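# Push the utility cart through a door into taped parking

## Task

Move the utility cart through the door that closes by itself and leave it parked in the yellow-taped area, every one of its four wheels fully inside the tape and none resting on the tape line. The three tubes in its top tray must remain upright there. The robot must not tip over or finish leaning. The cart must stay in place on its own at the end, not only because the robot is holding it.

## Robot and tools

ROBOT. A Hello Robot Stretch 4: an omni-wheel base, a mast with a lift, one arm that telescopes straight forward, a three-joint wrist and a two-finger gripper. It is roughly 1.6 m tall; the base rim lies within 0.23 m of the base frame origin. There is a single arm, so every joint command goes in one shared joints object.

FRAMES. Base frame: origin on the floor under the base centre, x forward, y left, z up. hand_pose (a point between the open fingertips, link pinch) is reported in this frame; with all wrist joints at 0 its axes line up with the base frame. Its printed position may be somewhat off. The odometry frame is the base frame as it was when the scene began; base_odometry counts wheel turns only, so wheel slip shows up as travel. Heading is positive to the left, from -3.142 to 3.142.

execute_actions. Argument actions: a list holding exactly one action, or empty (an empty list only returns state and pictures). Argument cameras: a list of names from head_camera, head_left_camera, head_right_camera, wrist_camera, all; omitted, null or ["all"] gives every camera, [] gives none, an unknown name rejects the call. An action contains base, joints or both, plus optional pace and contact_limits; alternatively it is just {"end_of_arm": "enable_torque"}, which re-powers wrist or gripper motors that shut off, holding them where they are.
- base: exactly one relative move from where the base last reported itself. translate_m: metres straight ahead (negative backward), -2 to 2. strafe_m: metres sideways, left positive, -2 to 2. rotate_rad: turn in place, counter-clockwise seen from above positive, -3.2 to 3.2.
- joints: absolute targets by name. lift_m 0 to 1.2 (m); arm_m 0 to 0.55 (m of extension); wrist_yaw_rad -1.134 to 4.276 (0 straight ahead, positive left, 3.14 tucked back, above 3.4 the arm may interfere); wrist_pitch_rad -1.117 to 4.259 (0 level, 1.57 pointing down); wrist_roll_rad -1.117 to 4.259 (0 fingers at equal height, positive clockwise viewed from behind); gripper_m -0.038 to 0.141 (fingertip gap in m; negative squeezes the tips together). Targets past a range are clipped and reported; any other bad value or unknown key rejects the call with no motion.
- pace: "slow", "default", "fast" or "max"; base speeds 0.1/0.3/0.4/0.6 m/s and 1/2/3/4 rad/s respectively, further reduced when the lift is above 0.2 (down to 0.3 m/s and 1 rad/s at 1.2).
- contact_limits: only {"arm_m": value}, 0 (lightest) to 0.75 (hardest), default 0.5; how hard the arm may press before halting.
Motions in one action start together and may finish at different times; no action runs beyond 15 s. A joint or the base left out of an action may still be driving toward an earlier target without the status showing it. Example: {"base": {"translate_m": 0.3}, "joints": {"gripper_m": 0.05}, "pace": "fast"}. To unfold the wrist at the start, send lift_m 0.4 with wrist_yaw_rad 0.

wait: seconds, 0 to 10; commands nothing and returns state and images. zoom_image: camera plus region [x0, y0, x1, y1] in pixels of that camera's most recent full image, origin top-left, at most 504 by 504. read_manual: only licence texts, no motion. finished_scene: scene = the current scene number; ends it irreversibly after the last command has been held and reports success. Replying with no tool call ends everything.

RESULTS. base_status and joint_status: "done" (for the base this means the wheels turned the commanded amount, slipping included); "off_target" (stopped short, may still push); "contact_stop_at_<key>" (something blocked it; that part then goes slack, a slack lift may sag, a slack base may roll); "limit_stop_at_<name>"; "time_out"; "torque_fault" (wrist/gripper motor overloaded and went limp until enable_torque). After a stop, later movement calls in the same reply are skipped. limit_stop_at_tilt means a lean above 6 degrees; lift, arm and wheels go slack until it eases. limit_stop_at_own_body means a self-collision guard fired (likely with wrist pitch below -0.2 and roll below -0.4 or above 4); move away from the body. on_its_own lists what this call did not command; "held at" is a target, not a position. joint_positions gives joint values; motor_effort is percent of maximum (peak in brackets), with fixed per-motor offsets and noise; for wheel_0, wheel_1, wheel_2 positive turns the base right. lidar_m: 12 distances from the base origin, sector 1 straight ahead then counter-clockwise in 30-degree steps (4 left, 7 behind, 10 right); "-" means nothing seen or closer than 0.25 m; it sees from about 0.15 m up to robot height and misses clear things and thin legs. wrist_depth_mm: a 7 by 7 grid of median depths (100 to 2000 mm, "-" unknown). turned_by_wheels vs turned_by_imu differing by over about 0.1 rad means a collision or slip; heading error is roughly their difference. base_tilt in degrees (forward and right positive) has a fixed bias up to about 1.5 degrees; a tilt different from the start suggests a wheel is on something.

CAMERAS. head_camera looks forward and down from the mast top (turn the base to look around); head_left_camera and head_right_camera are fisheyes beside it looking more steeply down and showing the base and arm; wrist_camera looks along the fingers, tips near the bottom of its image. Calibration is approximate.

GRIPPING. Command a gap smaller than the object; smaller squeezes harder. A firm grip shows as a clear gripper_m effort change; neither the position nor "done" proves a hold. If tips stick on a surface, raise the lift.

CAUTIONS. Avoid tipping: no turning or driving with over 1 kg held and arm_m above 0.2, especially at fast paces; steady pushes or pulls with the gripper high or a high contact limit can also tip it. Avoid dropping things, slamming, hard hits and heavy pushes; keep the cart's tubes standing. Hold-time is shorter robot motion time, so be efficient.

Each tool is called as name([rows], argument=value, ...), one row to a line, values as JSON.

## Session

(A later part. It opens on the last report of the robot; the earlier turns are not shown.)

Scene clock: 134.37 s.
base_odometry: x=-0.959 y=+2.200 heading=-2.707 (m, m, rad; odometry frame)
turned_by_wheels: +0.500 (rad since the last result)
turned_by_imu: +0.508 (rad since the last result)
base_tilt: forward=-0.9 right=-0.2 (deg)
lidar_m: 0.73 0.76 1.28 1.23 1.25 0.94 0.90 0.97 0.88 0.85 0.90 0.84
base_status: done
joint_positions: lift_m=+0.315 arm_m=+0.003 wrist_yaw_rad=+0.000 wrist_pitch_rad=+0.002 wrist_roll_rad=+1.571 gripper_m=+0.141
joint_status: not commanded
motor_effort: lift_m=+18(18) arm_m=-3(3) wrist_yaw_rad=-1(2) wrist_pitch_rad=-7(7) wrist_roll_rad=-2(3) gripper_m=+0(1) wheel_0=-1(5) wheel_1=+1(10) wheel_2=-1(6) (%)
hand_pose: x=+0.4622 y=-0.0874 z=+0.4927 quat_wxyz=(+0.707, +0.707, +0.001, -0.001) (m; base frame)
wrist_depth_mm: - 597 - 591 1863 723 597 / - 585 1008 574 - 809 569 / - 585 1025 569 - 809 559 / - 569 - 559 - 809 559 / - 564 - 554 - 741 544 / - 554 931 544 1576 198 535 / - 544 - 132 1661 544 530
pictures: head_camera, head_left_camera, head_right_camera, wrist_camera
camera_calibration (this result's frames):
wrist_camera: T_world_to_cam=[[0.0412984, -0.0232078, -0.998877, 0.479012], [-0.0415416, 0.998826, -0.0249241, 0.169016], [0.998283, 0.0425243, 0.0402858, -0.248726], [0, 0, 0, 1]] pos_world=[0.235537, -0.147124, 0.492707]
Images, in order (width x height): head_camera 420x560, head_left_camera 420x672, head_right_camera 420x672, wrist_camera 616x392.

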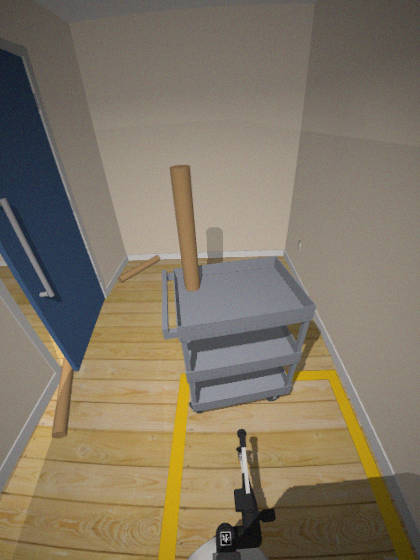

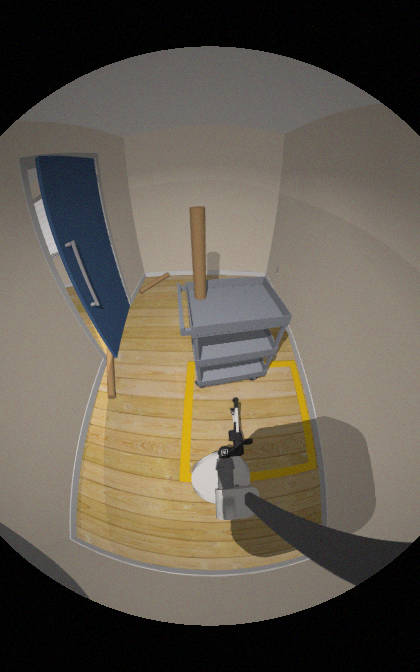

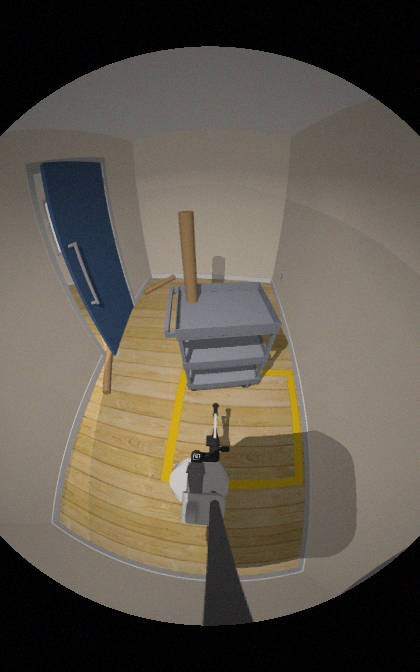

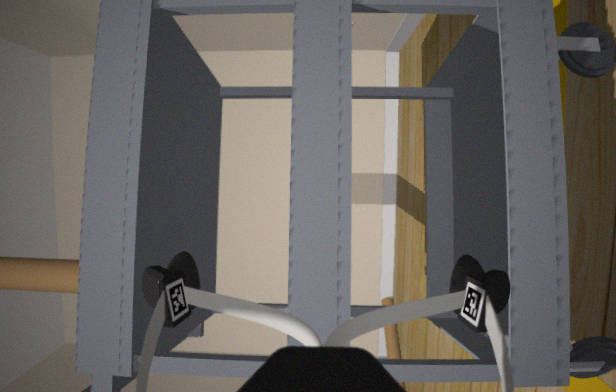

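execute_actions([
  {"base":{"rotate_rad":0.15}},
], cameras=[])

execute_actions([
  {"base":{"strafe_m":-0.2}},
], cameras=[])

execute_actions([
  {"base":{"translate_m":0.29}},
], cameras=["wrist_camera","head_camera"])

Scene clock: 135.90 s.
base_odometry: x=-0.959 y=+2.200 heading=-2.557 (m, m, rad; odometry frame)
turned_by_wheels: +0.150 (rad since the last result)
turned_by_imu: +0.152 (rad since the last result)
base_tilt: forward=-0.9 right=-0.2 (deg)
lidar_m: 0.75 1.52 1.25 1.24 1.10 0.92 0.91 1.02 0.84 0.84 0.95 0.77
base_status: done
joint_positions: lift_m=+0.315 arm_m=+0.003 wrist_yaw_rad=+0.000 wrist_pitch_rad=+0.002 wrist_roll_rad=+1.571 gripper_m=+0.141
joint_status: not commanded
motor_effort: lift_m=+18(18) arm_m=-3(3) wrist_yaw_rad=+0(1) wrist_pitch_rad=-7(9) wrist_roll_rad=-2(2) gripper_m=+1(0) wheel_0=-2(6) wheel_1=+1(5) wheel_2=-1(6) (%)
hand_pose: x=+0.4622 y=-0.0874 z=+0.4927 quat_wxyz=(+0.707, +0.707, +0.001, -0.001) (m; base frame)
wrist_depth_mm: - 535 917 525 - 798 508 / - 544 - 521 - 798 512 / - 549 - 530 - 798 521 / 891 559 - 530 - 798 521 / - 554 - 544 - 741 525 / - 559 549 544 544 197 676 / - 1921 - 132 - 1118 750
pictures: none
No camera images: the call's "cameras" was empty. Leave "cameras" out to get every camera's image.

Scene clock: 137.83 s.
base_odometry: x=-1.069 y=+2.367 heading=-2.557 (m, m, rad; odometry frame)
turned_by_wheels: +0.000 (rad since the last result)
turned_by_imu: +0.001 (rad since the last result)
base_tilt: forward=-1.1 right=-0.2 (deg)
lidar_m: 0.75 0.78 1.45 1.43 1.17 0.95 0.95 0.82 0.66 0.65 0.74 0.78
base_status: done
joint_positions: lift_m=+0.315 arm_m=+0.003 wrist_yaw_rad=+0.000 wrist_pitch_rad=+0.002 wrist_roll_rad=+1.571 gripper_m=+0.141
joint_status: not commanded
motor_effort: lift_m=+18(18) arm_m=-2(2) wrist_yaw_rad=-1(1) wrist_pitch_rad=-9(9) wrist_roll_rad=-4(3) gripper_m=+1(0) wheel_0=-1(7) wheel_1=+0(7) wheel_2=+0(1) (%)
hand_pose: x=+0.4622 y=-0.0874 z=+0.4927 quat_wxyz=(+0.707, +0.707, +0.001, -0.001) (m; base frame)
wrist_depth_mm: - 535 - 521 1661 521 500 / - 544 - 521 - 778 512 / - 554 - 525 - 798 512 / - 549 - 535 - 809 517 / - 554 - 539 - 741 521 / 904 554 842 544 1863 197 525 / - 559 - 132 - 732 535
pictures: none
No camera images: the call's "cameras" was empty. Leave "cameras" out to get every camera's image.

Scene clock: 140.27 s.
base_odometry: x=-1.311 y=+2.207 heading=-2.557 (m, m, rad; odometry frame)
turned_by_wheels: +0.000 (rad since the last result)
turned_by_imu: +0.001 (rad since the last result)
base_tilt: forward=-0.8 right=-0.2 (deg)
lidar_m: 0.45 0.49 1.37 1.37 1.50 1.24 1.24 0.89 0.72 0.71 0.80 0.48
base_status: done
joint_positions: lift_m=+0.315 arm_m=+0.003 wrist_yaw_rad=+0.000 wrist_pitch_rad=+0.002 wrist_roll_rad=+1.571 gripper_m=+0.141
joint_status: not commanded
motor_effort: lift_m=+18(18) arm_m=-3(3) wrist_yaw_rad=+1(1) wrist_pitch_rad=-8(6) wrist_roll_rad=-1(4) gripper_m=+1(1) wheel_0=+1(4) wheel_1=-1(8) wheel_2=+2(9) (%)
hand_pose: x=+0.4622 y=-0.0874 z=+0.4927 quat_wxyz=(+0.707, +0.707, +0.001, -0.001) (m; base frame)
wrist_depth_mm: 379 539 - 234 640 1008 530 / 382 549 - 236 654 661 530 / 377 554 - 239 1661 676 530 / 379 559 - 242 1661 683 530 / 379 521 - 244 1708 683 539 / 387 484 248 246 244 197 530 / 387 517 - 132 699 676 539
pictures: head_camera, wrist_camera
camera_calibration (this result's frames):
wrist_camera: T_world_to_cam=[[0.0412981, -0.0232088, -0.998877, 0.479012], [-0.0415417, 0.998826, -0.0249252, 0.169017], [0.998283, 0.0425244, 0.0402855, -0.248726], [0, 0, 0, 1]] pos_world=[0.235538, -0.147124, 0.492707]
Images, in order (width x height): head_camera 420x560, wrist_camera 616x392.

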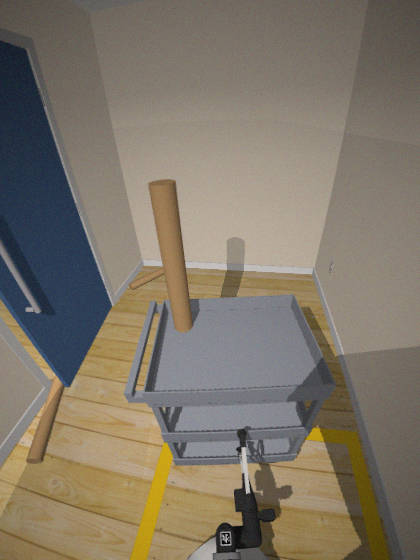

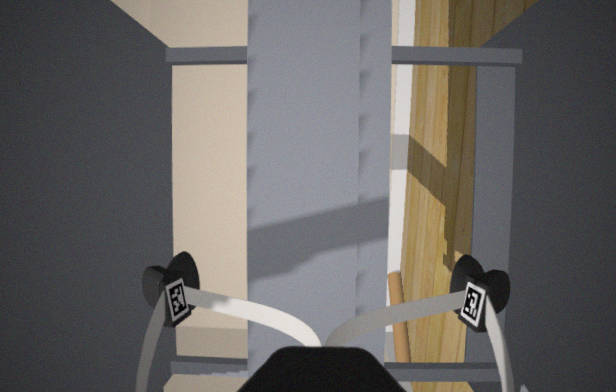

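execute_actions([
  {"base":{"translate_m":0.03}},
], cameras=[])

execute_actions([
  {"joints":{"gripper_m":0.02}},
], cameras=[])

execute_actions([
  {"base":{"translate_m":-0.5},"pace":"slow"},
], cameras=["head_camera","head_left_camera","head_right_camera"])

Scene clock: 141.60 s.
base_odometry: x=-1.336 y=+2.190 heading=-2.557 (m, m, rad; odometry frame)
turned_by_wheels: +0.000 (rad since the last result)
turned_by_imu: +0.001 (rad since the last result)
base_tilt: forward=-1.0 right=-0.2 (deg)
lidar_m: 0.44 0.45 1.38 1.36 1.54 1.27 1.26 0.89 0.71 0.72 0.82 0.45
base_status: done
joint_positions: lift_m=+0.315 arm_m=+0.003 wrist_yaw_rad=+0.000 wrist_pitch_rad=+0.002 wrist_roll_rad=+1.571 gripper_m=+0.141
joint_status: not commanded
motor_effort: lift_m=+18(18) arm_m=-3(3) wrist_yaw_rad=+1(1) wrist_pitch_rad=-7(9) wrist_roll_rad=-3(4) gripper_m=+1(2) wheel_0=+0(4) wheel_1=+0(3) wheel_2=+1(7) (%)
hand_pose: x=+0.4622 y=-0.0874 z=+0.4927 quat_wxyz=(+0.707, +0.707, +0.001, -0.001) (m; base frame)
wrist_depth_mm: 379 544 - 206 204 1008 530 / 382 544 - 207 207 640 535 / 379 554 - 209 208 647 535 / 377 554 - 211 211 647 535 / 382 517 - 213 212 654 535 / 384 484 216 214 213 196 535 / 382 512 - 132 1160 668 539
pictures: none
No camera images: the call's "cameras" was empty. Leave "cameras" out to get every camera's image.

Scene clock: 143.80 s.
base_odometry: x=-1.336 y=+2.190 heading=-2.557 (m, m, rad; odometry frame)
turned_by_wheels: +0.000 (rad since the last result)
turned_by_imu: +0.000 (rad since the last result)
base_tilt: forward=-0.9 right=-0.2 (deg)
lidar_m: 0.41 0.43 1.38 1.37 1.52 1.26 1.26 0.88 0.72 0.71 0.79 0.43
base_status: not commanded
joint_positions: lift_m=+0.315 arm_m=+0.003 wrist_yaw_rad=+0.000 wrist_pitch_rad=-0.003 wrist_roll_rad=+1.571 gripper_m=+0.021
joint_status: all done
motor_effort: lift_m=+17(18) arm_m=-2(3) wrist_yaw_rad=-2(10) wrist_pitch_rad=+7(8) wrist_roll_rad=-2(2) gripper_m=-27(35) wheel_0=-1(1) wheel_1=-1(1) wheel_2=+3(4) (%)
hand_pose: x=+0.4622 y=-0.0873 z=+0.4943 quat_wxyz=(+0.707, +0.707, -0.001, +0.001) (m; base frame)
wrist_depth_mm: 368 521 609 184 183 591 539 / 370 530 - 186 185 1182 544 / 366 535 - 188 187 1205 549 / 370 539 - 190 188 1182 549 / 370 544 - 191 190 1182 549 / 379 473 186 193 192 177 544 / 377 512 - 123 193 640 508
pictures: none
No camera images: the call's "cameras" was empty. Leave "cameras" out to get every camera's image.

Scene clock: 150.07 s.
base_odometry: x=-0.919 y=+2.466 heading=-2.558 (m, m, rad; odometry frame)
turned_by_wheels: -0.001 (rad since the last result)
turned_by_imu: -0.002 (rad since the last result)
base_tilt: forward=-0.8 right=-0.3 (deg)
lidar_m: 0.40 0.48 1.48 1.47 0.95 0.77 0.76 0.76 0.62 0.62 0.51 0.43
base_status: done
joint_positions: lift_m=+0.315 arm_m=+0.003 wrist_yaw_rad=-0.007 wrist_pitch_rad=-0.003 wrist_roll_rad=+1.570 gripper_m=+0.021
joint_status: not commanded
on_its_own: wrist_yaw_rad is at rest, and its effort (+21) is outside its rest range (-13 to +13)
motor_effort: lift_m=+17(17) arm_m=-3(3) wrist_yaw_rad=+21(21) wrist_pitch_rad=+6(9) wrist_roll_rad=+1(2) gripper_m=-28(28) wheel_0=-5(6) wheel_1=-2(7) wheel_2=+0(8) (%)
hand_pose: x=+0.4615 y=-0.0896 z=+0.4942 quat_wxyz=(+0.707, +0.707, -0.004, -0.002) (m; base frame)
wrist_depth_mm: 373 521 - 158 157 1182 544 / 375 530 - 165 163 1182 544 / 370 535 - 171 170 1182 549 / 370 539 - 178 177 1160 549 / 373 539 - 186 185 668 544 / 379 473 187 194 191 177 544 / 379 539 - 198 201 1118 504
pictures: head_camera, head_left_camera, head_right_camera
Images, in order (width x height): head_camera 420x560, head_left_camera 420x672, head_right_camera 420x672.

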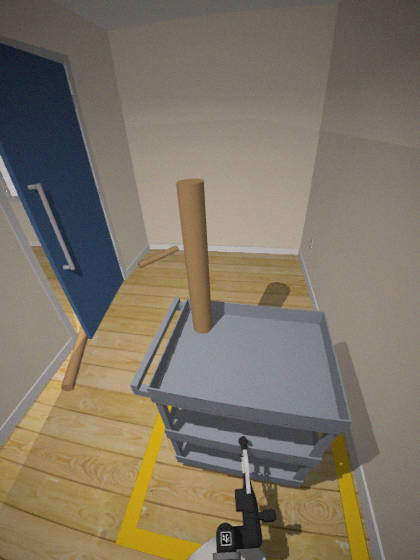

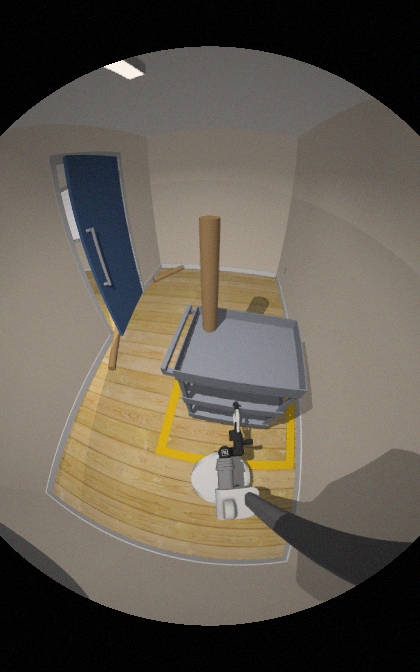

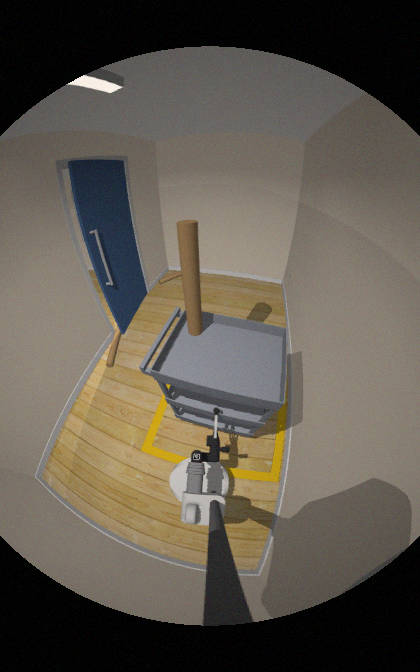

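execute_actions([
  {"base":{"translate_m":-0.08},"pace":"slow"},
], cameras=[])

execute_actions([
  {"joints":{"gripper_m":0.141}},
], cameras=[])

execute_actions([
  {"base":{"translate_m":-0.2}},
], cameras=[])

execute_actions([
  {"base":{"rotate_rad":1.45},"joints":{"wrist_pitch_rad":1.57}},
], cameras=[])

execute_actions([
  {"base":{"translate_m":0.95},"pace":"fast"},
], cameras=["head_camera","head_right_camera"])

Scene clock: 153.67 s.
base_odometry: x=-0.852 y=+2.510 heading=-2.558 (m, m, rad; odometry frame)
turned_by_wheels: -0.001 (rad since the last result)
turned_by_imu: +0.000 (rad since the last result)
base_tilt: forward=-0.8 right=-0.2 (deg)
lidar_m: 0.41 0.50 1.49 1.48 0.85 0.69 0.68 0.75 0.60 0.60 0.50 0.42
base_status: done
joint_positions: lift_m=+0.315 arm_m=+0.003 wrist_yaw_rad=-0.007 wrist_pitch_rad=-0.003 wrist_roll_rad=+1.570 gripper_m=+0.021
joint_status: not commanded
on_its_own: wrist_yaw_rad is at rest, and its effort (+21) is outside its rest range (-13 to +13)
motor_effort: lift_m=+17(17) arm_m=-3(2) wrist_yaw_rad=+21(24) wrist_pitch_rad=+4(9) wrist_roll_rad=+2(2) gripper_m=-25(27) wheel_0=-6(8) wheel_1=-3(8) wheel_2=-1(5) (%)
hand_pose: x=+0.4616 y=-0.0895 z=+0.4941 quat_wxyz=(+0.708, +0.707, -0.003, -0.002) (m; base frame)
wrist_depth_mm: 373 525 158 154 153 1160 544 / 375 525 - 161 160 1182 544 / 368 539 - 168 167 1182 544 / 373 544 - 175 175 1160 544 / 373 539 - 184 184 668 544 / 379 473 187 194 191 177 530 / 377 535 - 199 202 1160 500
pictures: none
No camera images: the call's "cameras" was empty. Leave "cameras" out to get every camera's image.

Scene clock: 155.87 s.
base_odometry: x=-0.852 y=+2.510 heading=-2.558 (m, m, rad; odometry frame)
turned_by_wheels: +0.000 (rad since the last result)
turned_by_imu: +0.001 (rad since the last result)
base_tilt: forward=-0.9 right=-0.2 (deg)
lidar_m: 0.44 0.52 1.50 1.47 0.85 0.70 0.70 0.75 0.61 0.60 0.67 0.43
base_status: not commanded
joint_positions: lift_m=+0.315 arm_m=+0.003 wrist_yaw_rad=-0.001 wrist_pitch_rad=+0.002 wrist_roll_rad=+1.570 gripper_m=+0.141
joint_status: all done
motor_effort: lift_m=+17(17) arm_m=-2(3) wrist_yaw_rad=+2(21) wrist_pitch_rad=-6(6) wrist_roll_rad=+2(1) gripper_m=-3(26) wheel_0=-1(6) wheel_1=-1(3) wheel_2=-3(5) (%)
hand_pose: x=+0.4622 y=-0.0876 z=+0.4929 quat_wxyz=(+0.707, +0.707, +0.000, -0.001) (m; base frame)
wrist_depth_mm: 379 539 175 170 170 1138 539 / 382 544 - 178 178 1118 530 / 377 549 - 186 186 1160 535 / 377 554 - 195 197 661 535 / 377 521 - 204 206 676 525 / 387 484 216 212 211 198 530 / 384 512 - 132 1756 1118 535
pictures: none
No camera images: the call's "cameras" was empty. Leave "cameras" out to get every camera's image.

Scene clock: 157.93 s.
base_odometry: x=-0.685 y=+2.620 heading=-2.558 (m, m, rad; odometry frame)
turned_by_wheels: +0.000 (rad since the last result)
turned_by_imu: +0.000 (rad since the last result)
base_tilt: forward=-0.9 right=-0.2 (deg)
lidar_m: 0.62 0.73 1.53 1.19 0.59 0.49 0.49 0.56 0.56 0.55 0.64 0.63
base_status: done
joint_positions: lift_m=+0.315 arm_m=+0.003 wrist_yaw_rad=+0.000 wrist_pitch_rad=+0.002 wrist_roll_rad=+1.570 gripper_m=+0.141
joint_status: not commanded
motor_effort: lift_m=+17(17) arm_m=-2(2) wrist_yaw_rad=+1(3) wrist_pitch_rad=-6(10) wrist_roll_rad=+0(1) gripper_m=-1(1) wheel_0=+0(5) wheel_1=+1(7) wheel_2=-1(8) (%)
hand_pose: x=+0.4622 y=-0.0875 z=+0.4928 quat_wxyz=(+0.707, +0.707, +0.001, -0.001) (m; base frame)
wrist_depth_mm: 377 544 - 349 1921 723 549 / 384 544 - 364 - 778 535 / 394 549 - 382 - 798 535 / 413 549 - 399 - 798 554 / 436 517 - 415 1921 741 544 / 459 484 - 436 904 198 442 / 488 512 - 132 - 676 452
pictures: none
No camera images: the call's "cameras" was empty. Leave "cameras" out to get every camera's image.

Scene clock: 159.93 s.
base_odometry: x=-0.685 y=+2.620 heading=-1.108 (m, m, rad; odometry frame)
turned_by_wheels: +1.450 (rad since the last result)
turned_by_imu: +1.472 (rad since the last result)
base_tilt: forward=-0.8 right=-0.3 (deg)
lidar_m: 1.51 0.67 0.50 0.49 0.52 0.58 0.56 0.61 0.64 0.62 0.69 1.55
base_status: done
joint_positions: lift_m=+0.315 arm_m=+0.003 wrist_yaw_rad=+0.000 wrist_pitch_rad=+1.153 wrist_roll_rad=+1.570 gripper_m=+0.141
joint_status: wrist_pitch_rad limit_stop_at_own_body (moved +1.151 of +1.568)
on_its_own: wrist_pitch_rad is held at +1.152, not at your +1.570, since a limit_stop_at_own_body; lift_m is slack since a limit_stop_at_own_body; arm_m is slack since a limit_stop_at_own_body
motor_effort: lift_m=+19(19) arm_m=+0(3) wrist_yaw_rad=-1(0) wrist_pitch_rad=-3(7) wrist_roll_rad=-1(1) gripper_m=+0(1) wheel_0=-1(5) wheel_1=+0(5) wheel_2=+0(6) (%)
hand_pose: x=+0.2908 y=-0.0874 z=+0.2297 quat_wxyz=(+0.593, +0.593, +0.386, -0.385) (m; base frame)
wrist_depth_mm: 723 627 544 477 433 387 359 / 732 621 544 484 433 392 364 / 732 627 544 484 439 394 364 / 750 634 544 488 436 394 359 / 759 634 544 488 436 389 206 / 741 640 530 477 427 195 189 / 750 647 559 132 433 229 189
pictures: none
No camera images: the call's "cameras" was empty. Leave "cameras" out to get every camera's image.

not run: a stop came earlier in this reply.

execute_actions([
  {"base":{"translate_m":0.95},"joints":{"arm_m":0.2,"lift_m":0.33},"pace":"fast"},
], cameras=[])

execute_actions([
  {"base":{"strafe_m":-1.1},"joints":{"wrist_pitch_rad":1.57},"pace":"fast"},
])

Scene clock: 163.97 s.
base_odometry: x=-0.261 y=+1.770 heading=-1.108 (m, m, rad; odometry frame)
turned_by_wheels: +0.000 (rad since the last result)
turned_by_imu: +0.003 (rad since the last result)
base_tilt: forward=-0.9 right=-0.2 (deg)
lidar_m: 0.57 0.56 0.43 0.41 0.45 0.67 1.50 0.95 0.94 1.66 0.76 0.59
base_status: done
joint_positions: lift_m=+0.330 arm_m=+0.199 wrist_yaw_rad=+0.000 wrist_pitch_rad=+1.153 wrist_roll_rad=+1.570 gripper_m=+0.141
joint_status: all done
on_its_own: wrist_pitch_rad is held at +1.152, not at your +1.570, since a limit_stop_at_own_body
motor_effort: lift_m=+21(23) arm_m=+5(5) wrist_yaw_rad=+1(2) wrist_pitch_rad=-5(4) wrist_roll_rad=+2(0) gripper_m=+1(1) wheel_0=+0(4) wheel_1=+0(7) wheel_2=-1(11) (%)
hand_pose: x=+0.4871 y=-0.0874 z=+0.2444 quat_wxyz=(+0.593, +0.592, +0.386, -0.385) (m; base frame)
wrist_depth_mm: 163 198 260 366 445 402 373 / 165 204 266 382 445 402 377 / 167 208 274 392 445 404 375 / 171 212 282 402 449 407 377 / 174 215 290 404 449 404 379 / 179 206 276 415 436 198 377 / 181 216 306 132 442 410 379
pictures: none
No camera images: the call's "cameras" was empty. Leave "cameras" out to get every camera's image.

Scene clock: 167.93 s.
base_odometry: x=-1.246 y=+1.280 heading=-1.108 (m, m, rad; odometry frame)
turned_by_wheels: +0.000 (rad since the last result)
turned_by_imu: +0.003 (rad since the last result)
base_tilt: forward=-0.8 right=-0.1 (deg)
lidar_m: 0.48 0.50 0.77 1.52 1.62 0.65 0.62 1.73 2.28 1.48 0.61 0.49
base_status: done
joint_positions: lift_m=+0.330 arm_m=+0.199 wrist_yaw_rad=+0.000 wrist_pitch_rad=+1.570 wrist_roll_rad=+1.570 gripper_m=+0.141
joint_status: all done
motor_effort: lift_m=+21(21) arm_m=+5(5) wrist_yaw_rad=+1(1) wrist_pitch_rad=+1(0) wrist_roll_rad=+0(1) gripper_m=+2(0) wheel_0=-1(9) wheel_1=+1(10) wheel_2=-1(2) (%)
hand_pose: x=+0.3704 y=-0.0874 z=+0.2196 quat_wxyz=(+0.501, +0.500, +0.500, -0.499) (m; base frame)
wrist_depth_mm: 150 208 353 436 362 427 427 / 153 217 355 439 359 430 427 / 155 224 366 442 362 430 430 / 159 232 387 442 362 433 379 / 163 227 415 442 366 382 301 / 170 215 364 449 368 200 274 / 173 235 449 142 449 384 267
pictures: head_camera, head_left_camera, head_right_camera, wrist_camera
camera_calibration (this result's frames):
wrist_camera: T_world_to_cam=[[-0.998721, -0.0241107, -0.0444394, 0.385546], [-0.0259579, 0.998803, 0.0414696, 0.138041], [0.0433863, 0.0425701, -0.998151, 0.435619], [0, 0, 0, 1]] pos_world=[0.369737, -0.147124, 0.446223]
Images, in order (width x height): head_camera 420x560, head_left_camera 420x672, head_right_camera 420x672, wrist_camera 616x392.

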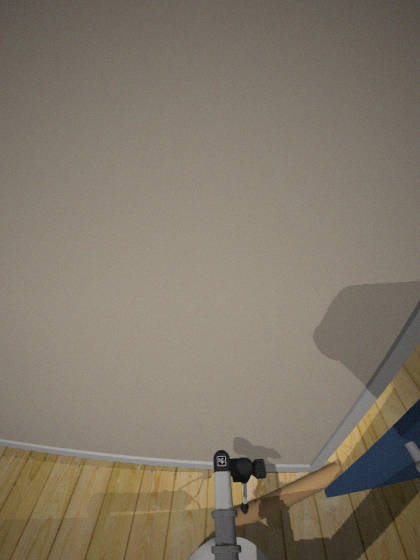

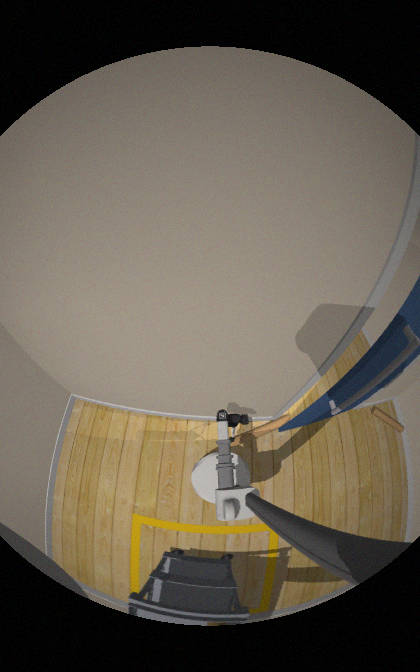

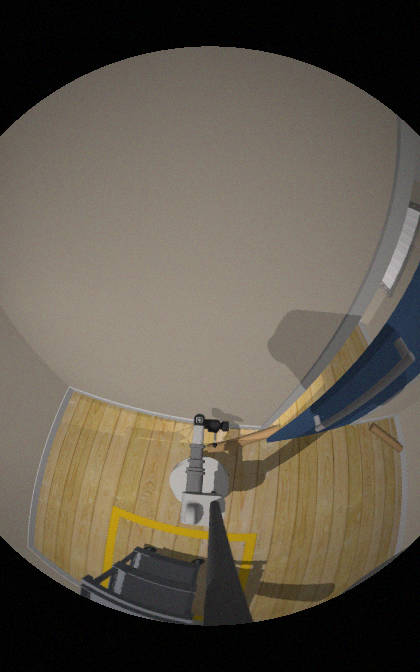

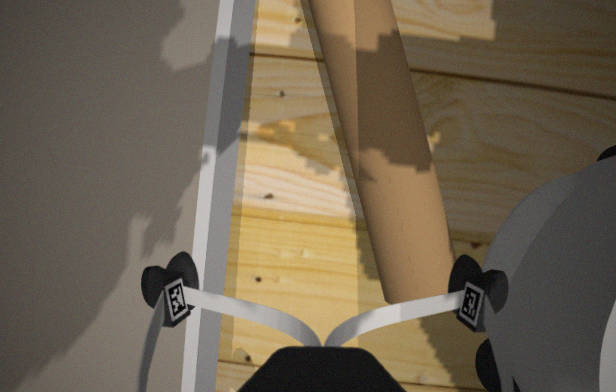

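execute_actions([
  {"base":{"translate_m":-0.07},"joints":{"wrist_roll_rad":1.3}},
], cameras=[])

execute_actions([
  {"base":{"strafe_m":-0.17},"joints":{"lift_m":0.24}},
], cameras=["wrist_camera","head_camera"])

Scene clock: 169.83 s.
base_odometry: x=-1.277 y=+1.342 heading=-1.108 (m, m, rad; odometry frame)
turned_by_wheels: +0.000 (rad since the last result)
turned_by_imu: +0.000 (rad since the last result)
base_tilt: forward=-1.0 right=-0.2 (deg)
lidar_m: 0.54 0.59 0.87 1.52 1.63 0.58 0.55 1.65 2.27 1.70 0.65 0.56
base_status: done
joint_positions: lift_m=+0.330 arm_m=+0.199 wrist_yaw_rad=+0.000 wrist_pitch_rad=+1.570 wrist_roll_rad=+1.301 gripper_m=+0.141
joint_status: all done
motor_effort: lift_m=+21(21) arm_m=+5(5) wrist_yaw_rad=-1(1) wrist_pitch_rad=+1(1) wrist_roll_rad=-2(6) gripper_m=-1(1) wheel_0=+0(5) wheel_1=+0(4) wheel_2=+0(8) (%)
hand_pose: x=+0.3704 y=-0.0874 z=+0.2196 quat_wxyz=(+0.563, +0.428, +0.562, -0.428) (m; base frame)
wrist_depth_mm: 205 272 394 387 430 430 424 / 217 300 445 384 433 433 430 / 233 334 445 382 436 433 427 / 254 362 449 382 436 436 430 / 276 366 452 384 442 433 392 / 306 373 449 384 442 199 298 / 340 455 455 142 445 325 267
pictures: none
No camera images: the call's "cameras" was empty. Leave "cameras" out to get every camera's image.

Scene clock: 171.67 s.
base_odometry: x=-1.429 y=+1.266 heading=-1.108 (m, m, rad; odometry frame)
turned_by_wheels: +0.000 (rad since the last result)
turned_by_imu: +0.001 (rad since the last result)
base_tilt: forward=-0.9 right=-0.2 (deg)
lidar_m: 0.52 0.57 0.85 1.70 0.75 0.60 0.58 1.67 2.07 1.64 0.52 0.52
base_status: done
joint_positions: lift_m=+0.240 arm_m=+0.199 wrist_yaw_rad=+0.000 wrist_pitch_rad=+1.570 wrist_roll_rad=+1.301 gripper_m=+0.141
joint_status: all done
motor_effort: lift_m=+16(20) arm_m=+5(5) wrist_yaw_rad=+2(1) wrist_pitch_rad=+1(1) wrist_roll_rad=+0(3) gripper_m=-1(3) wheel_0=+0(5) wheel_1=+1(6) wheel_2=+0(0) (%)
hand_pose: x=+0.3704 y=-0.0874 z=+0.1299 quat_wxyz=(+0.563, +0.428, +0.562, -0.428) (m; base frame)
wrist_depth_mm: 188 249 301 272 345 342 338 / 200 267 351 272 349 342 343 / 215 278 355 273 349 345 342 / 233 312 357 274 353 347 343 / 254 338 357 277 353 349 345 / 274 340 283 278 353 198 304 / 287 366 364 142 355 353 286
pictures: head_camera, wrist_camera
camera_calibration (this result's frames):
wrist_camera: T_world_to_cam=[[-0.956333, -0.288901, -0.0443097, 0.342681], [-0.290687, 0.955933, 0.0411548, 0.2361], [0.0304675, 0.0522379, -0.99817, 0.3518], [0, 0, 0, 1]] pos_world=[0.38563, -0.145073, 0.356624]
Images, in order (width x height): head_camera 420x560, wrist_camera 616x392.

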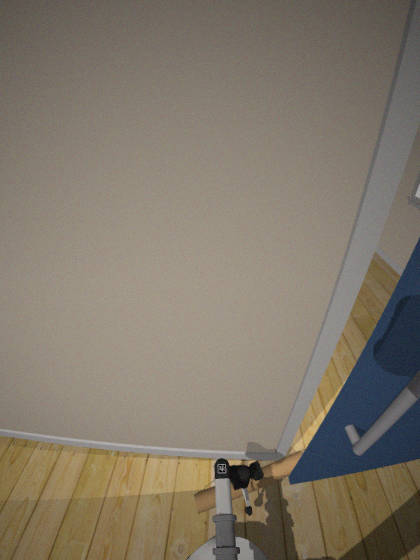

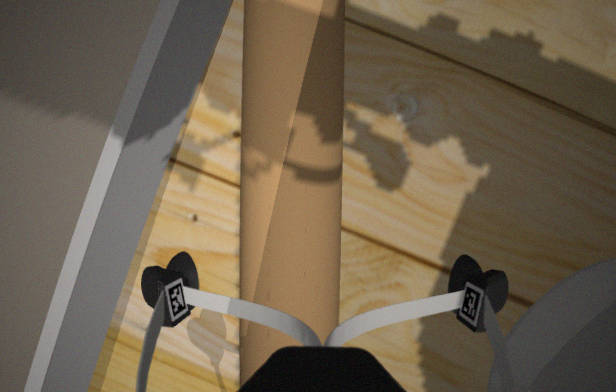

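execute_actions([
  {"joints":{"lift_m":0.158,"arm_m":0.222,"gripper_m":0.12}},
], cameras=[])

execute_actions([
  {"joints":{"gripper_m":0.03}},
], cameras=["wrist_camera"])

execute_actions([
  {"base":{"strafe_m":0.35},"joints":{"lift_m":0.17,"arm_m":0.15},"pace":"slow"},
], cameras=["wrist_camera","head_camera"])

Scene clock: 173.57 s.
base_odometry: x=-1.429 y=+1.266 heading=-1.108 (m, m, rad; odometry frame)
turned_by_wheels: +0.000 (rad since the last result)
turned_by_imu: +0.000 (rad since the last result)
base_tilt: forward=-0.9 right=-0.2 (deg)
lidar_m: 0.52 0.57 0.86 1.69 0.75 0.61 0.60 1.67 2.10 1.65 0.52 0.53
base_status: not commanded
joint_positions: lift_m=+0.158 arm_m=+0.221 wrist_yaw_rad=+0.000 wrist_pitch_rad=+1.570 wrist_roll_rad=+1.300 gripper_m=+0.120
joint_status: all done
motor_effort: lift_m=+16(17) arm_m=+5(6) wrist_yaw_rad=+0(1) wrist_pitch_rad=-2(0) wrist_roll_rad=-2(3) gripper_m=-1(3) wheel_0=-1(1) wheel_1=+1(1) wheel_2=+0(0) (%)
hand_pose: x=+0.3923 y=-0.0874 z=+0.0479 quat_wxyz=(+0.563, +0.428, +0.563, -0.428) (m; base frame)
wrist_depth_mm: 162 193 270 189 265 264 260 / 172 213 272 189 265 264 264 / 184 237 273 190 266 265 263 / 189 265 276 190 266 268 265 / 196 278 276 193 270 267 267 / 219 281 204 193 206 268 268 / 243 282 278 135 273 270 268
pictures: none
No camera images: the call's "cameras" was empty. Leave "cameras" out to get every camera's image.

Scene clock: 175.33 s.
base_odometry: x=-1.429 y=+1.266 heading=-1.108 (m, m, rad; odometry frame)
turned_by_wheels: +0.000 (rad since the last result)
turned_by_imu: +0.000 (rad since the last result)
base_tilt: forward=-0.9 right=-0.2 (deg)
lidar_m: 0.52 0.59 0.85 1.69 0.76 0.60 0.60 1.66 2.10 1.65 0.53 0.53
base_status: not commanded
joint_positions: lift_m=+0.158 arm_m=+0.221 wrist_yaw_rad=+0.000 wrist_pitch_rad=+1.569 wrist_roll_rad=+1.300 gripper_m=+0.031
joint_status: all done
motor_effort: lift_m=+18(18) arm_m=+5(5) wrist_yaw_rad=-2(2) wrist_pitch_rad=+1(0) wrist_roll_rad=-1(1) gripper_m=-26(28) wheel_0=+0(1) wheel_1=+1(1) wheel_2=+0(0) (%)
hand_pose: x=+0.3925 y=-0.0874 z=+0.0478 quat_wxyz=(+0.564, +0.428, +0.563, -0.427) (m; base frame)
wrist_depth_mm: 162 195 268 180 263 262 260 / 172 213 271 181 263 263 262 / 185 238 272 181 265 264 262 / 188 266 274 181 267 265 264 / 198 277 274 181 209 267 265 / 219 278 190 181 187 268 267 / 244 281 278 131 272 271 268
pictures: wrist_camera
camera_calibration (this result's frames):
wrist_camera: T_world_to_cam=[[-0.955957, -0.290079, -0.0447314, 0.359993], [-0.291882, 0.955574, 0.0410253, 0.246364], [0.0308436, 0.0522747, -0.998156, 0.268972], [0, 0, 0, 1]] pos_world=[0.407751, -0.145053, 0.274472]
Images, in order (width x height): wrist_camera 616x392.

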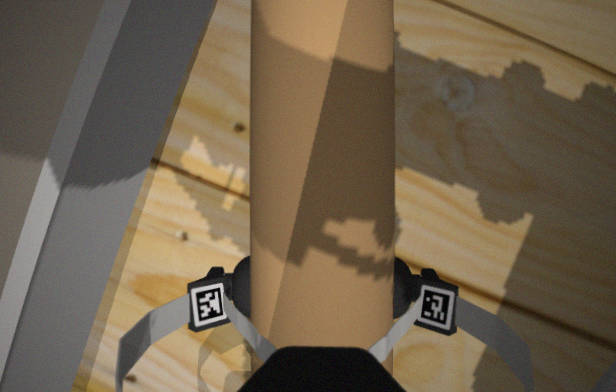

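Scene clock: 179.97 s.
base_odometry: x=-1.116 y=+1.423 heading=-1.108 (m, m, rad; odometry frame)
turned_by_wheels: +0.000 (rad since the last result)
turned_by_imu: +0.000 (rad since the last result)
base_tilt: forward=-0.9 right=-0.2 (deg)
lidar_m: 0.25 0.25 0.89 1.33 1.43 0.54 0.53 0.61 2.39 1.70 0.74 0.58
base_status: done
joint_positions: lift_m=+0.170 arm_m=+0.151 wrist_yaw_rad=+0.000 wrist_pitch_rad=+1.570 wrist_roll_rad=+1.300 gripper_m=+0.031
joint_status: all done
motor_effort: lift_m=+24(23) arm_m=-5(7) wrist_yaw_rad=-1(15) wrist_pitch_rad=-4(8) wrist_roll_rad=+0(10) gripper_m=-24(28) wheel_0=-1(4) wheel_1=+1(8) wheel_2=+1(2) (%)
hand_pose: x=+0.3220 y=-0.0874 z=+0.0593 quat_wxyz=(+0.563, +0.428, +0.563, -0.428) (m; base frame)
wrist_depth_mm: 265 285 282 185 274 273 272 / 281 285 283 183 276 274 272 / 289 287 286 183 277 276 273 / 290 289 285 182 278 279 276 / 291 290 286 182 208 279 277 / 294 291 189 181 187 251 242 / 296 291 291 131 285 252 220
pictures: head_camera, wrist_camera
camera_calibration (this result's frames):
wrist_camera: T_world_to_cam=[[-0.956123, -0.289671, -0.043804, 0.293151], [-0.291435, 0.955698, 0.041308, 0.225164], [0.0298977, 0.0522615, -0.998186, 0.282968], [0, 0, 0, 1]] pos_world=[0.337449, -0.14506, 0.285995]
Images, in order (width x height): head_camera 420x560, wrist_camera 616x392.

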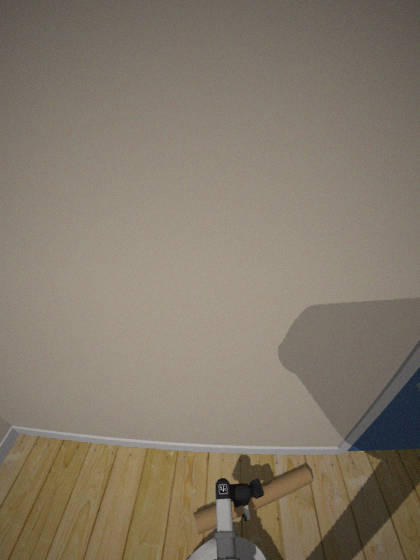

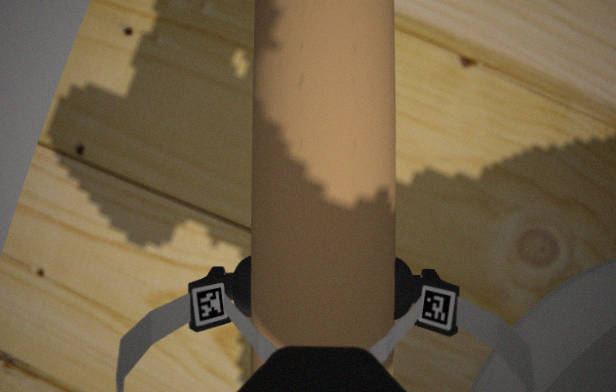

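execute_actions([
  {"joints":{"lift_m":0.7,"wrist_roll_rad":1.57}},
], cameras=[])

execute_actions([
  {"base":{"rotate_rad":-0.9},"joints":{"arm_m":0.03,"lift_m":0.9},"pace":"slow"},
], cameras=[])

execute_actions([
  {"joints":{"wrist_pitch_rad":0},"pace":"slow"},
], cameras=[])

execute_actions([
  {"joints":{"wrist_roll_rad":0},"pace":"slow"},
])

Scene clock: 183.97 s.
base_odometry: x=-1.116 y=+1.423 heading=-1.108 (m, m, rad; odometry frame)
turned_by_wheels: +0.000 (rad since the last result)
turned_by_imu: +0.001 (rad since the last result)
base_tilt: forward=-1.0 right=-0.2 (deg)
lidar_m: 0.27 0.61 0.89 1.34 1.44 0.54 0.52 0.60 2.41 1.72 0.77 0.32
base_status: not commanded
joint_positions: lift_m=+0.700 arm_m=+0.151 wrist_yaw_rad=+0.000 wrist_pitch_rad=+1.570 wrist_roll_rad=+1.570 gripper_m=+0.031
joint_status: all done
motor_effort: lift_m=+24(24) arm_m=-5(5) wrist_yaw_rad=+2(4) wrist_pitch_rad=-3(4) wrist_roll_rad=+0(7) gripper_m=-26(25) wheel_0=-1(0) wheel_1=+1(1) wheel_2=+1(1) (%)
hand_pose: x=+0.3219 y=-0.0874 z=+0.5893 quat_wxyz=(+0.500, +0.500, +0.500, -0.500) (m; base frame)
wrist_depth_mm: 325 452 768 798 798 778 778 / 327 462 798 798 798 778 778 / 334 488 809 362 798 788 788 / 340 500 820 263 661 591 585 / 349 517 820 203 237 580 585 / 364 466 187 167 184 585 585 / 373 473 809 132 161 603 597
pictures: none
No camera images: the call's "cameras" was empty. Leave "cameras" out to get every camera's image.

Scene clock: 186.47 s.
base_odometry: x=-1.116 y=+1.423 heading=-2.008 (m, m, rad; odometry frame)
turned_by_wheels: -0.900 (rad since the last result)
turned_by_imu: -0.912 (rad since the last result)
base_tilt: forward=-0.9 right=-0.2 (deg)
lidar_m: 0.68 0.56 0.55 0.65 1.08 1.35 1.53 0.55 0.55 1.75 0.25 0.25
base_status: done
joint_positions: lift_m=+0.900 arm_m=+0.031 wrist_yaw_rad=+0.000 wrist_pitch_rad=+1.570 wrist_roll_rad=+1.570 gripper_m=+0.031
joint_status: all done
motor_effort: lift_m=+24(25) arm_m=-6(6) wrist_yaw_rad=+0(0) wrist_pitch_rad=-4(3) wrist_roll_rad=+0(2) gripper_m=-25(25) wheel_0=+0(4) wheel_1=+1(7) wheel_2=+1(6) (%)
hand_pose: x=+0.2020 y=-0.0874 z=+0.7893 quat_wxyz=(+0.500, +0.500, +0.500, -0.500) (m; base frame)
wrist_depth_mm: 1025 1008 1008 976 991 976 976 / 1025 1008 1008 1008 991 1008 976 / 1025 1008 1025 359 976 991 976 / 1008 1042 1025 260 778 778 991 / 831 1025 1008 203 236 778 976 / 732 878 189 168 184 788 1008 / 640 750 931 132 161 1025 1025
pictures: none
No camera images: the call's "cameras" was empty. Leave "cameras" out to get every camera's image.

Scene clock: 188.10 s.
base_odometry: x=-1.116 y=+1.423 heading=-2.008 (m, m, rad; odometry frame)
turned_by_wheels: +0.000 (rad since the last result)
turned_by_imu: +0.000 (rad since the last result)
base_tilt: forward=-0.9 right=-0.1 (deg)
lidar_m: 0.26 0.56 0.56 0.65 1.08 1.34 1.55 0.53 0.54 1.76 2.39 0.58
base_status: not commanded
joint_positions: lift_m=+0.900 arm_m=+0.031 wrist_yaw_rad=+0.000 wrist_pitch_rad=+0.012 wrist_roll_rad=+1.571 gripper_m=+0.030
joint_status: all done
on_its_own: wrist_pitch_rad is at rest, and its effort (-35) is outside its rest range (-23 to +23)
motor_effort: lift_m=+23(24) arm_m=-5(5) wrist_yaw_rad=-3(0) wrist_pitch_rad=-35(44) wrist_roll_rad=-3(2) gripper_m=-23(25) wheel_0=+0(0) wheel_1=+1(1) wheel_2=+1(1) (%)
hand_pose: x=+0.4902 y=-0.0874 z=+1.0744 quat_wxyz=(+0.707, +0.707, +0.004, -0.004) (m; base frame)
wrist_depth_mm: 1255 1255 1255 1308 1255 1205 1205 / 1025 1025 1008 976 1008 991 1025 / 854 831 831 377 798 842 842 / 723 723 668 264 609 668 707 / 609 609 615 208 223 621 615 / 559 554 189 171 182 180 539 / 496 492 500 139 156 492 488
pictures: none
No camera images: the call's "cameras" was empty. Leave "cameras" out to get every camera's image.

Scene clock: 189.77 s.
base_odometry: x=-1.116 y=+1.423 heading=-2.008 (m, m, rad; odometry frame)
turned_by_wheels: +0.000 (rad since the last result)
turned_by_imu: +0.000 (rad since the last result)
base_tilt: forward=-1.0 right=-0.2 (deg)
lidar_m: 0.55 0.57 0.55 0.64 1.09 1.34 1.53 0.55 0.56 1.77 2.38 0.30
base_status: not commanded
joint_positions: lift_m=+0.900 arm_m=+0.031 wrist_yaw_rad=+0.000 wrist_pitch_rad=+0.012 wrist_roll_rad=+0.000 gripper_m=+0.030
joint_status: all done
on_its_own: wrist_pitch_rad is at rest, and its effort (-37) is outside its rest range (-23 to +23)
motor_effort: lift_m=+23(23) arm_m=-5(5) wrist_yaw_rad=-1(3) wrist_pitch_rad=-37(38) wrist_roll_rad=-2(10) gripper_m=-29(23) wheel_0=-1(0) wheel_1=+1(1) wheel_2=+1(1) (%)
hand_pose: x=+0.4903 y=-0.0874 z=+1.0743 quat_wxyz=(+1.000, +0.000, +0.006, +0.000) (m; base frame)
wrist_depth_mm: 382 442 517 634 820 1160 1708 / 387 442 525 591 820 1160 1661 / 384 445 535 368 842 1138 1708 / 387 445 530 266 842 1182 1661 / 392 449 521 204 809 1229 1756 / 394 439 185 167 184 1118 1756 / 397 433 512 132 161 1060 1808
pictures: head_camera, head_left_camera, head_right_camera, wrist_camera
camera_calibration (this result's frames):
wrist_camera: T_world_to_cam=[[0.0435697, -0.998808, 0.0219924, -0.124293], [-0.0536433, -0.0243204, -0.998264, 1.14687], [0.997609, 0.0423143, -0.054639, -0.197865], [0, 0, 0, 1]] pos_world=[0.264329, -0.0878795, 1.1368]
Images, in order (width x height): head_camera 420x560, head_left_camera 420x672, head_right_camera 420x672, wrist_camera 616x392.

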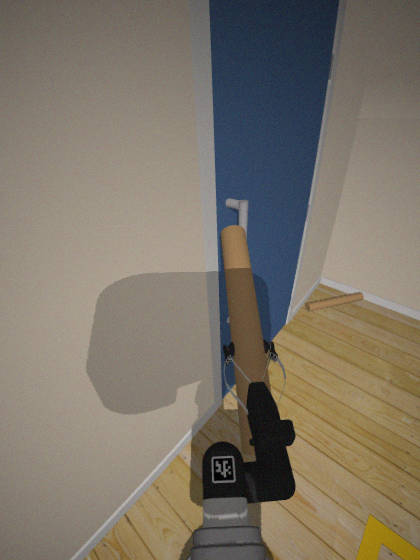

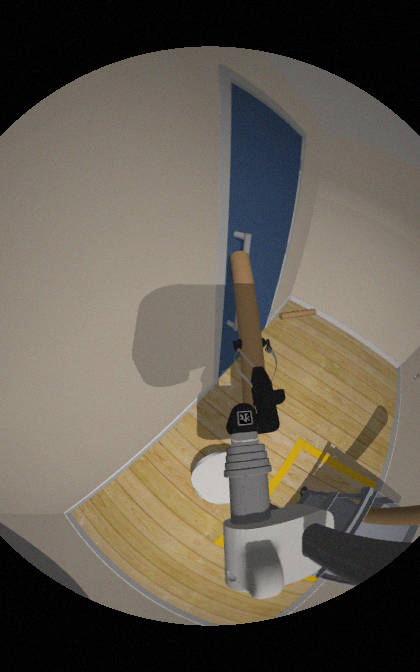

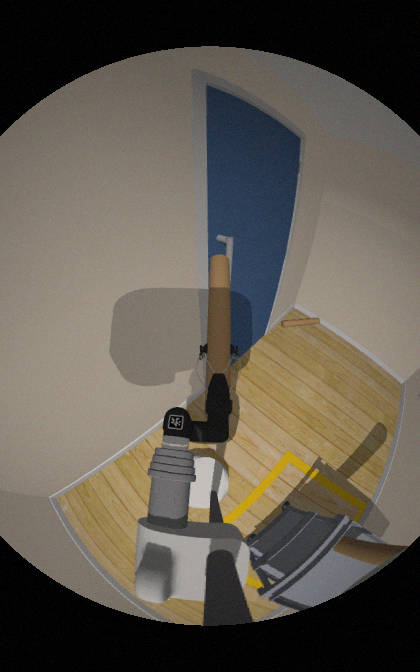

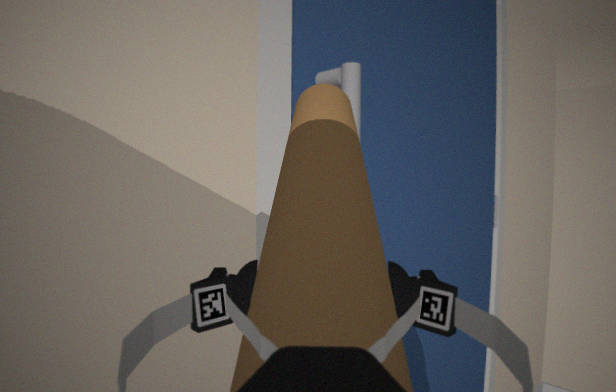

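execute_actions([
  {"base":{"rotate_rad":-0.6},"joints":{"gripper_m":0.015},"pace":"slow"},
], cameras=[])

execute_actions([
  {"joints":{"wrist_roll_rad":3.14},"pace":"slow"},
], cameras=["wrist_camera","head_camera","head_left_camera"])

Scene clock: 192.10 s.
base_odometry: x=-1.116 y=+1.423 heading=-2.608 (m, m, rad; odometry frame)
turned_by_wheels: -0.600 (rad since the last result)
turned_by_imu: -0.608 (rad since the last result)
base_tilt: forward=-0.9 right=-0.2 (deg)
lidar_m: 0.53 0.72 0.57 0.56 0.62 0.97 1.34 1.49 0.52 0.53 0.61 0.30
base_status: done
joint_positions: lift_m=+0.900 arm_m=+0.031 wrist_yaw_rad=+0.000 wrist_pitch_rad=+0.012 wrist_roll_rad=+0.000 gripper_m=+0.016
joint_status: all done
on_its_own: wrist_pitch_rad is at rest, and its effort (-38) is outside its rest range (-23 to +23)
motor_effort: lift_m=+23(23) arm_m=-5(5) wrist_yaw_rad=+2(5) wrist_pitch_rad=-38(37) wrist_roll_rad=-2(2) gripper_m=-24(25) wheel_0=+0(5) wheel_1=+1(5) wheel_2=+1(4) (%)
hand_pose: x=+0.4902 y=-0.0874 z=+1.0743 quat_wxyz=(+1.000, +0.000, +0.006, +0.000) (m; base frame)
wrist_depth_mm: 707 946 1430 - - 1921 1863 / 723 946 1464 - - 1921 1863 / 715 960 1464 359 - 1921 1863 / 715 976 1499 260 - 1983 1863 / 715 976 1397 202 253 - 1863 / 723 878 185 166 181 178 1921 / 723 904 1308 126 157 - 1921
pictures: none
No camera images: the call's "cameras" was empty. Leave "cameras" out to get every camera's image.

Scene clock: 194.70 s.
base_odometry: x=-1.116 y=+1.423 heading=-2.608 (m, m, rad; odometry frame)
turned_by_wheels: +0.000 (rad since the last result)
turned_by_imu: +0.001 (rad since the last result)
base_tilt: forward=-0.9 right=-0.3 (deg)
lidar_m: 0.29 0.74 0.57 0.56 0.63 0.96 1.34 1.49 0.54 0.54 0.60 0.28
base_status: not commanded
joint_positions: lift_m=+0.900 arm_m=+0.031 wrist_yaw_rad=+0.000 wrist_pitch_rad=+0.012 wrist_roll_rad=+3.140 gripper_m=+0.016
joint_status: all done
on_its_own: wrist_pitch_rad is at rest, and its effort (-37) is outside its rest range (-23 to +23)
motor_effort: lift_m=+23(23) arm_m=-5(5) wrist_yaw_rad=+0(1) wrist_pitch_rad=-37(37) wrist_roll_rad=+1(6) gripper_m=-27(29) wheel_0=-1(1) wheel_1=+1(1) wheel_2=+1(2) (%)
hand_pose: x=+0.4902 y=-0.0874 z=+1.0743 quat_wxyz=(+0.001, +1.000, +0.000, -0.006) (m; base frame)
wrist_depth_mm: 1921 - - 469 1808 1078 778 / 1921 - - 343 1661 1098 798 / 1983 - - 273 1499 1060 798 / 1921 - - 231 1499 1078 788 / 1983 - - 197 217 1098 788 / 1921 - 187 174 183 177 798 / 1983 - - 125 768 1042 741
pictures: head_camera, head_left_camera, wrist_camera
camera_calibration (this result's frames):
wrist_camera: T_world_to_cam=[[0.0429583, 0.99875, -0.0255675, 0.101721], [-0.0293118, 0.0268401, 0.99921, -1.00656], [0.998647, -0.042175, 0.0304281, -0.297131], [0, 0, 0, 1]] pos_world=[0.262855, -0.0871092, 1.0174]
Images, in order (width x height): head_camera 420x560, head_left_camera 420x672, wrist_camera 616x392.

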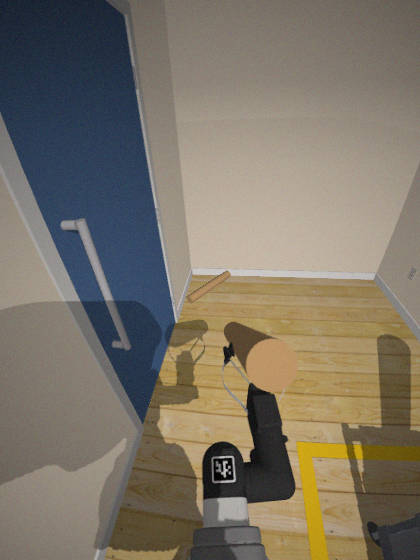

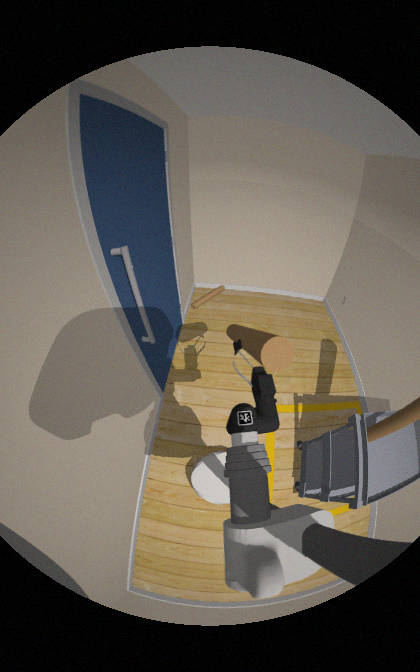

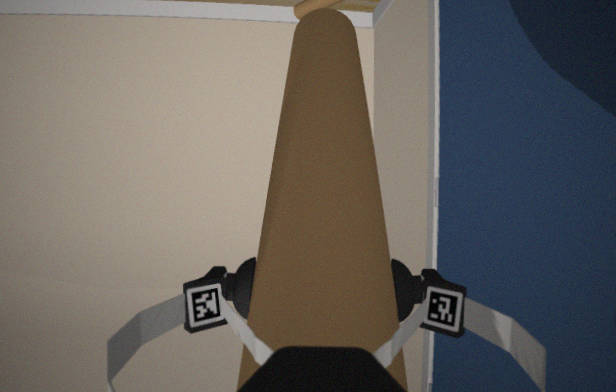

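execute_actions([
  {"joints":{"gripper_m":0.04},"pace":"slow"},
], cameras=["wrist_camera","head_camera"])

Scene clock: 196.30 s.
base_odometry: x=-1.116 y=+1.423 heading=-2.608 (m, m, rad; odometry frame)
turned_by_wheels: +0.000 (rad since the last result)
turned_by_imu: +0.000 (rad since the last result)
base_tilt: forward=-0.9 right=-0.1 (deg)
lidar_m: 0.43 0.72 0.56 0.56 0.62 0.97 1.34 1.48 0.52 0.53 0.62 2.40
base_status: not commanded
joint_positions: lift_m=+0.900 arm_m=+0.031 wrist_yaw_rad=+0.000 wrist_pitch_rad=+0.012 wrist_roll_rad=+3.140 gripper_m=+0.040
joint_status: all done
on_its_own: wrist_pitch_rad is at rest, and its effort (-39) is outside its rest range (-23 to +23)
motor_effort: lift_m=+23(23) arm_m=-5(5) wrist_yaw_rad=+3(0) wrist_pitch_rad=-39(35) wrist_roll_rad=+1(1) gripper_m=-21(27) wheel_0=-1(0) wheel_1=+1(1) wheel_2=+1(1) (%)
hand_pose: x=+0.4902 y=-0.0874 z=+1.0744 quat_wxyz=(+0.001, +1.000, +0.000, -0.006) (m; base frame)
wrist_depth_mm: 1921 - - 192 1336 1078 798 / 1921 - - 192 1397 1078 788 / 1983 - - 191 1397 1078 788 / 1921 - - 193 1366 1078 778 / 1921 - - 192 208 1078 788 / 1921 - 191 193 195 904 778 / 1921 - - 138 1430 1042 778
pictures: head_camera, wrist_camera
camera_calibration (this result's frames):
wrist_camera: T_world_to_cam=[[0.0429674, 0.99875, -0.0255394, 0.101689], [-0.0296352, 0.0268258, 0.999201, -1.00648], [0.998637, -0.0421762, 0.0307507, -0.297477], [0, 0, 0, 1]] pos_world=[0.262875, -0.0871084, 1.01742]
Images, in order (width x height): head_camera 420x560, wrist_camera 616x392.

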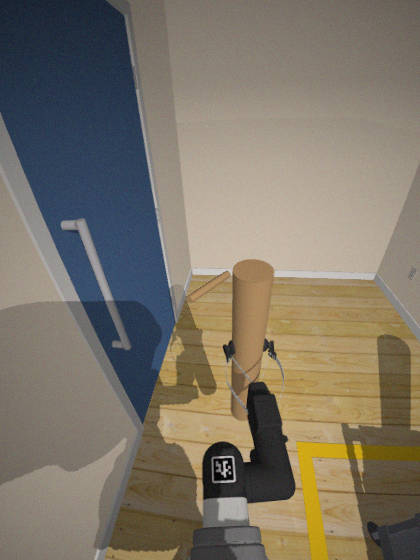

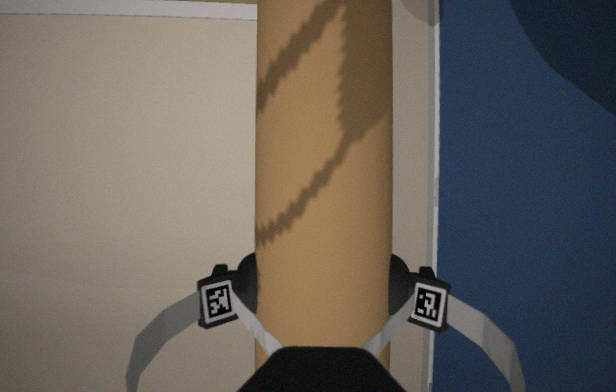

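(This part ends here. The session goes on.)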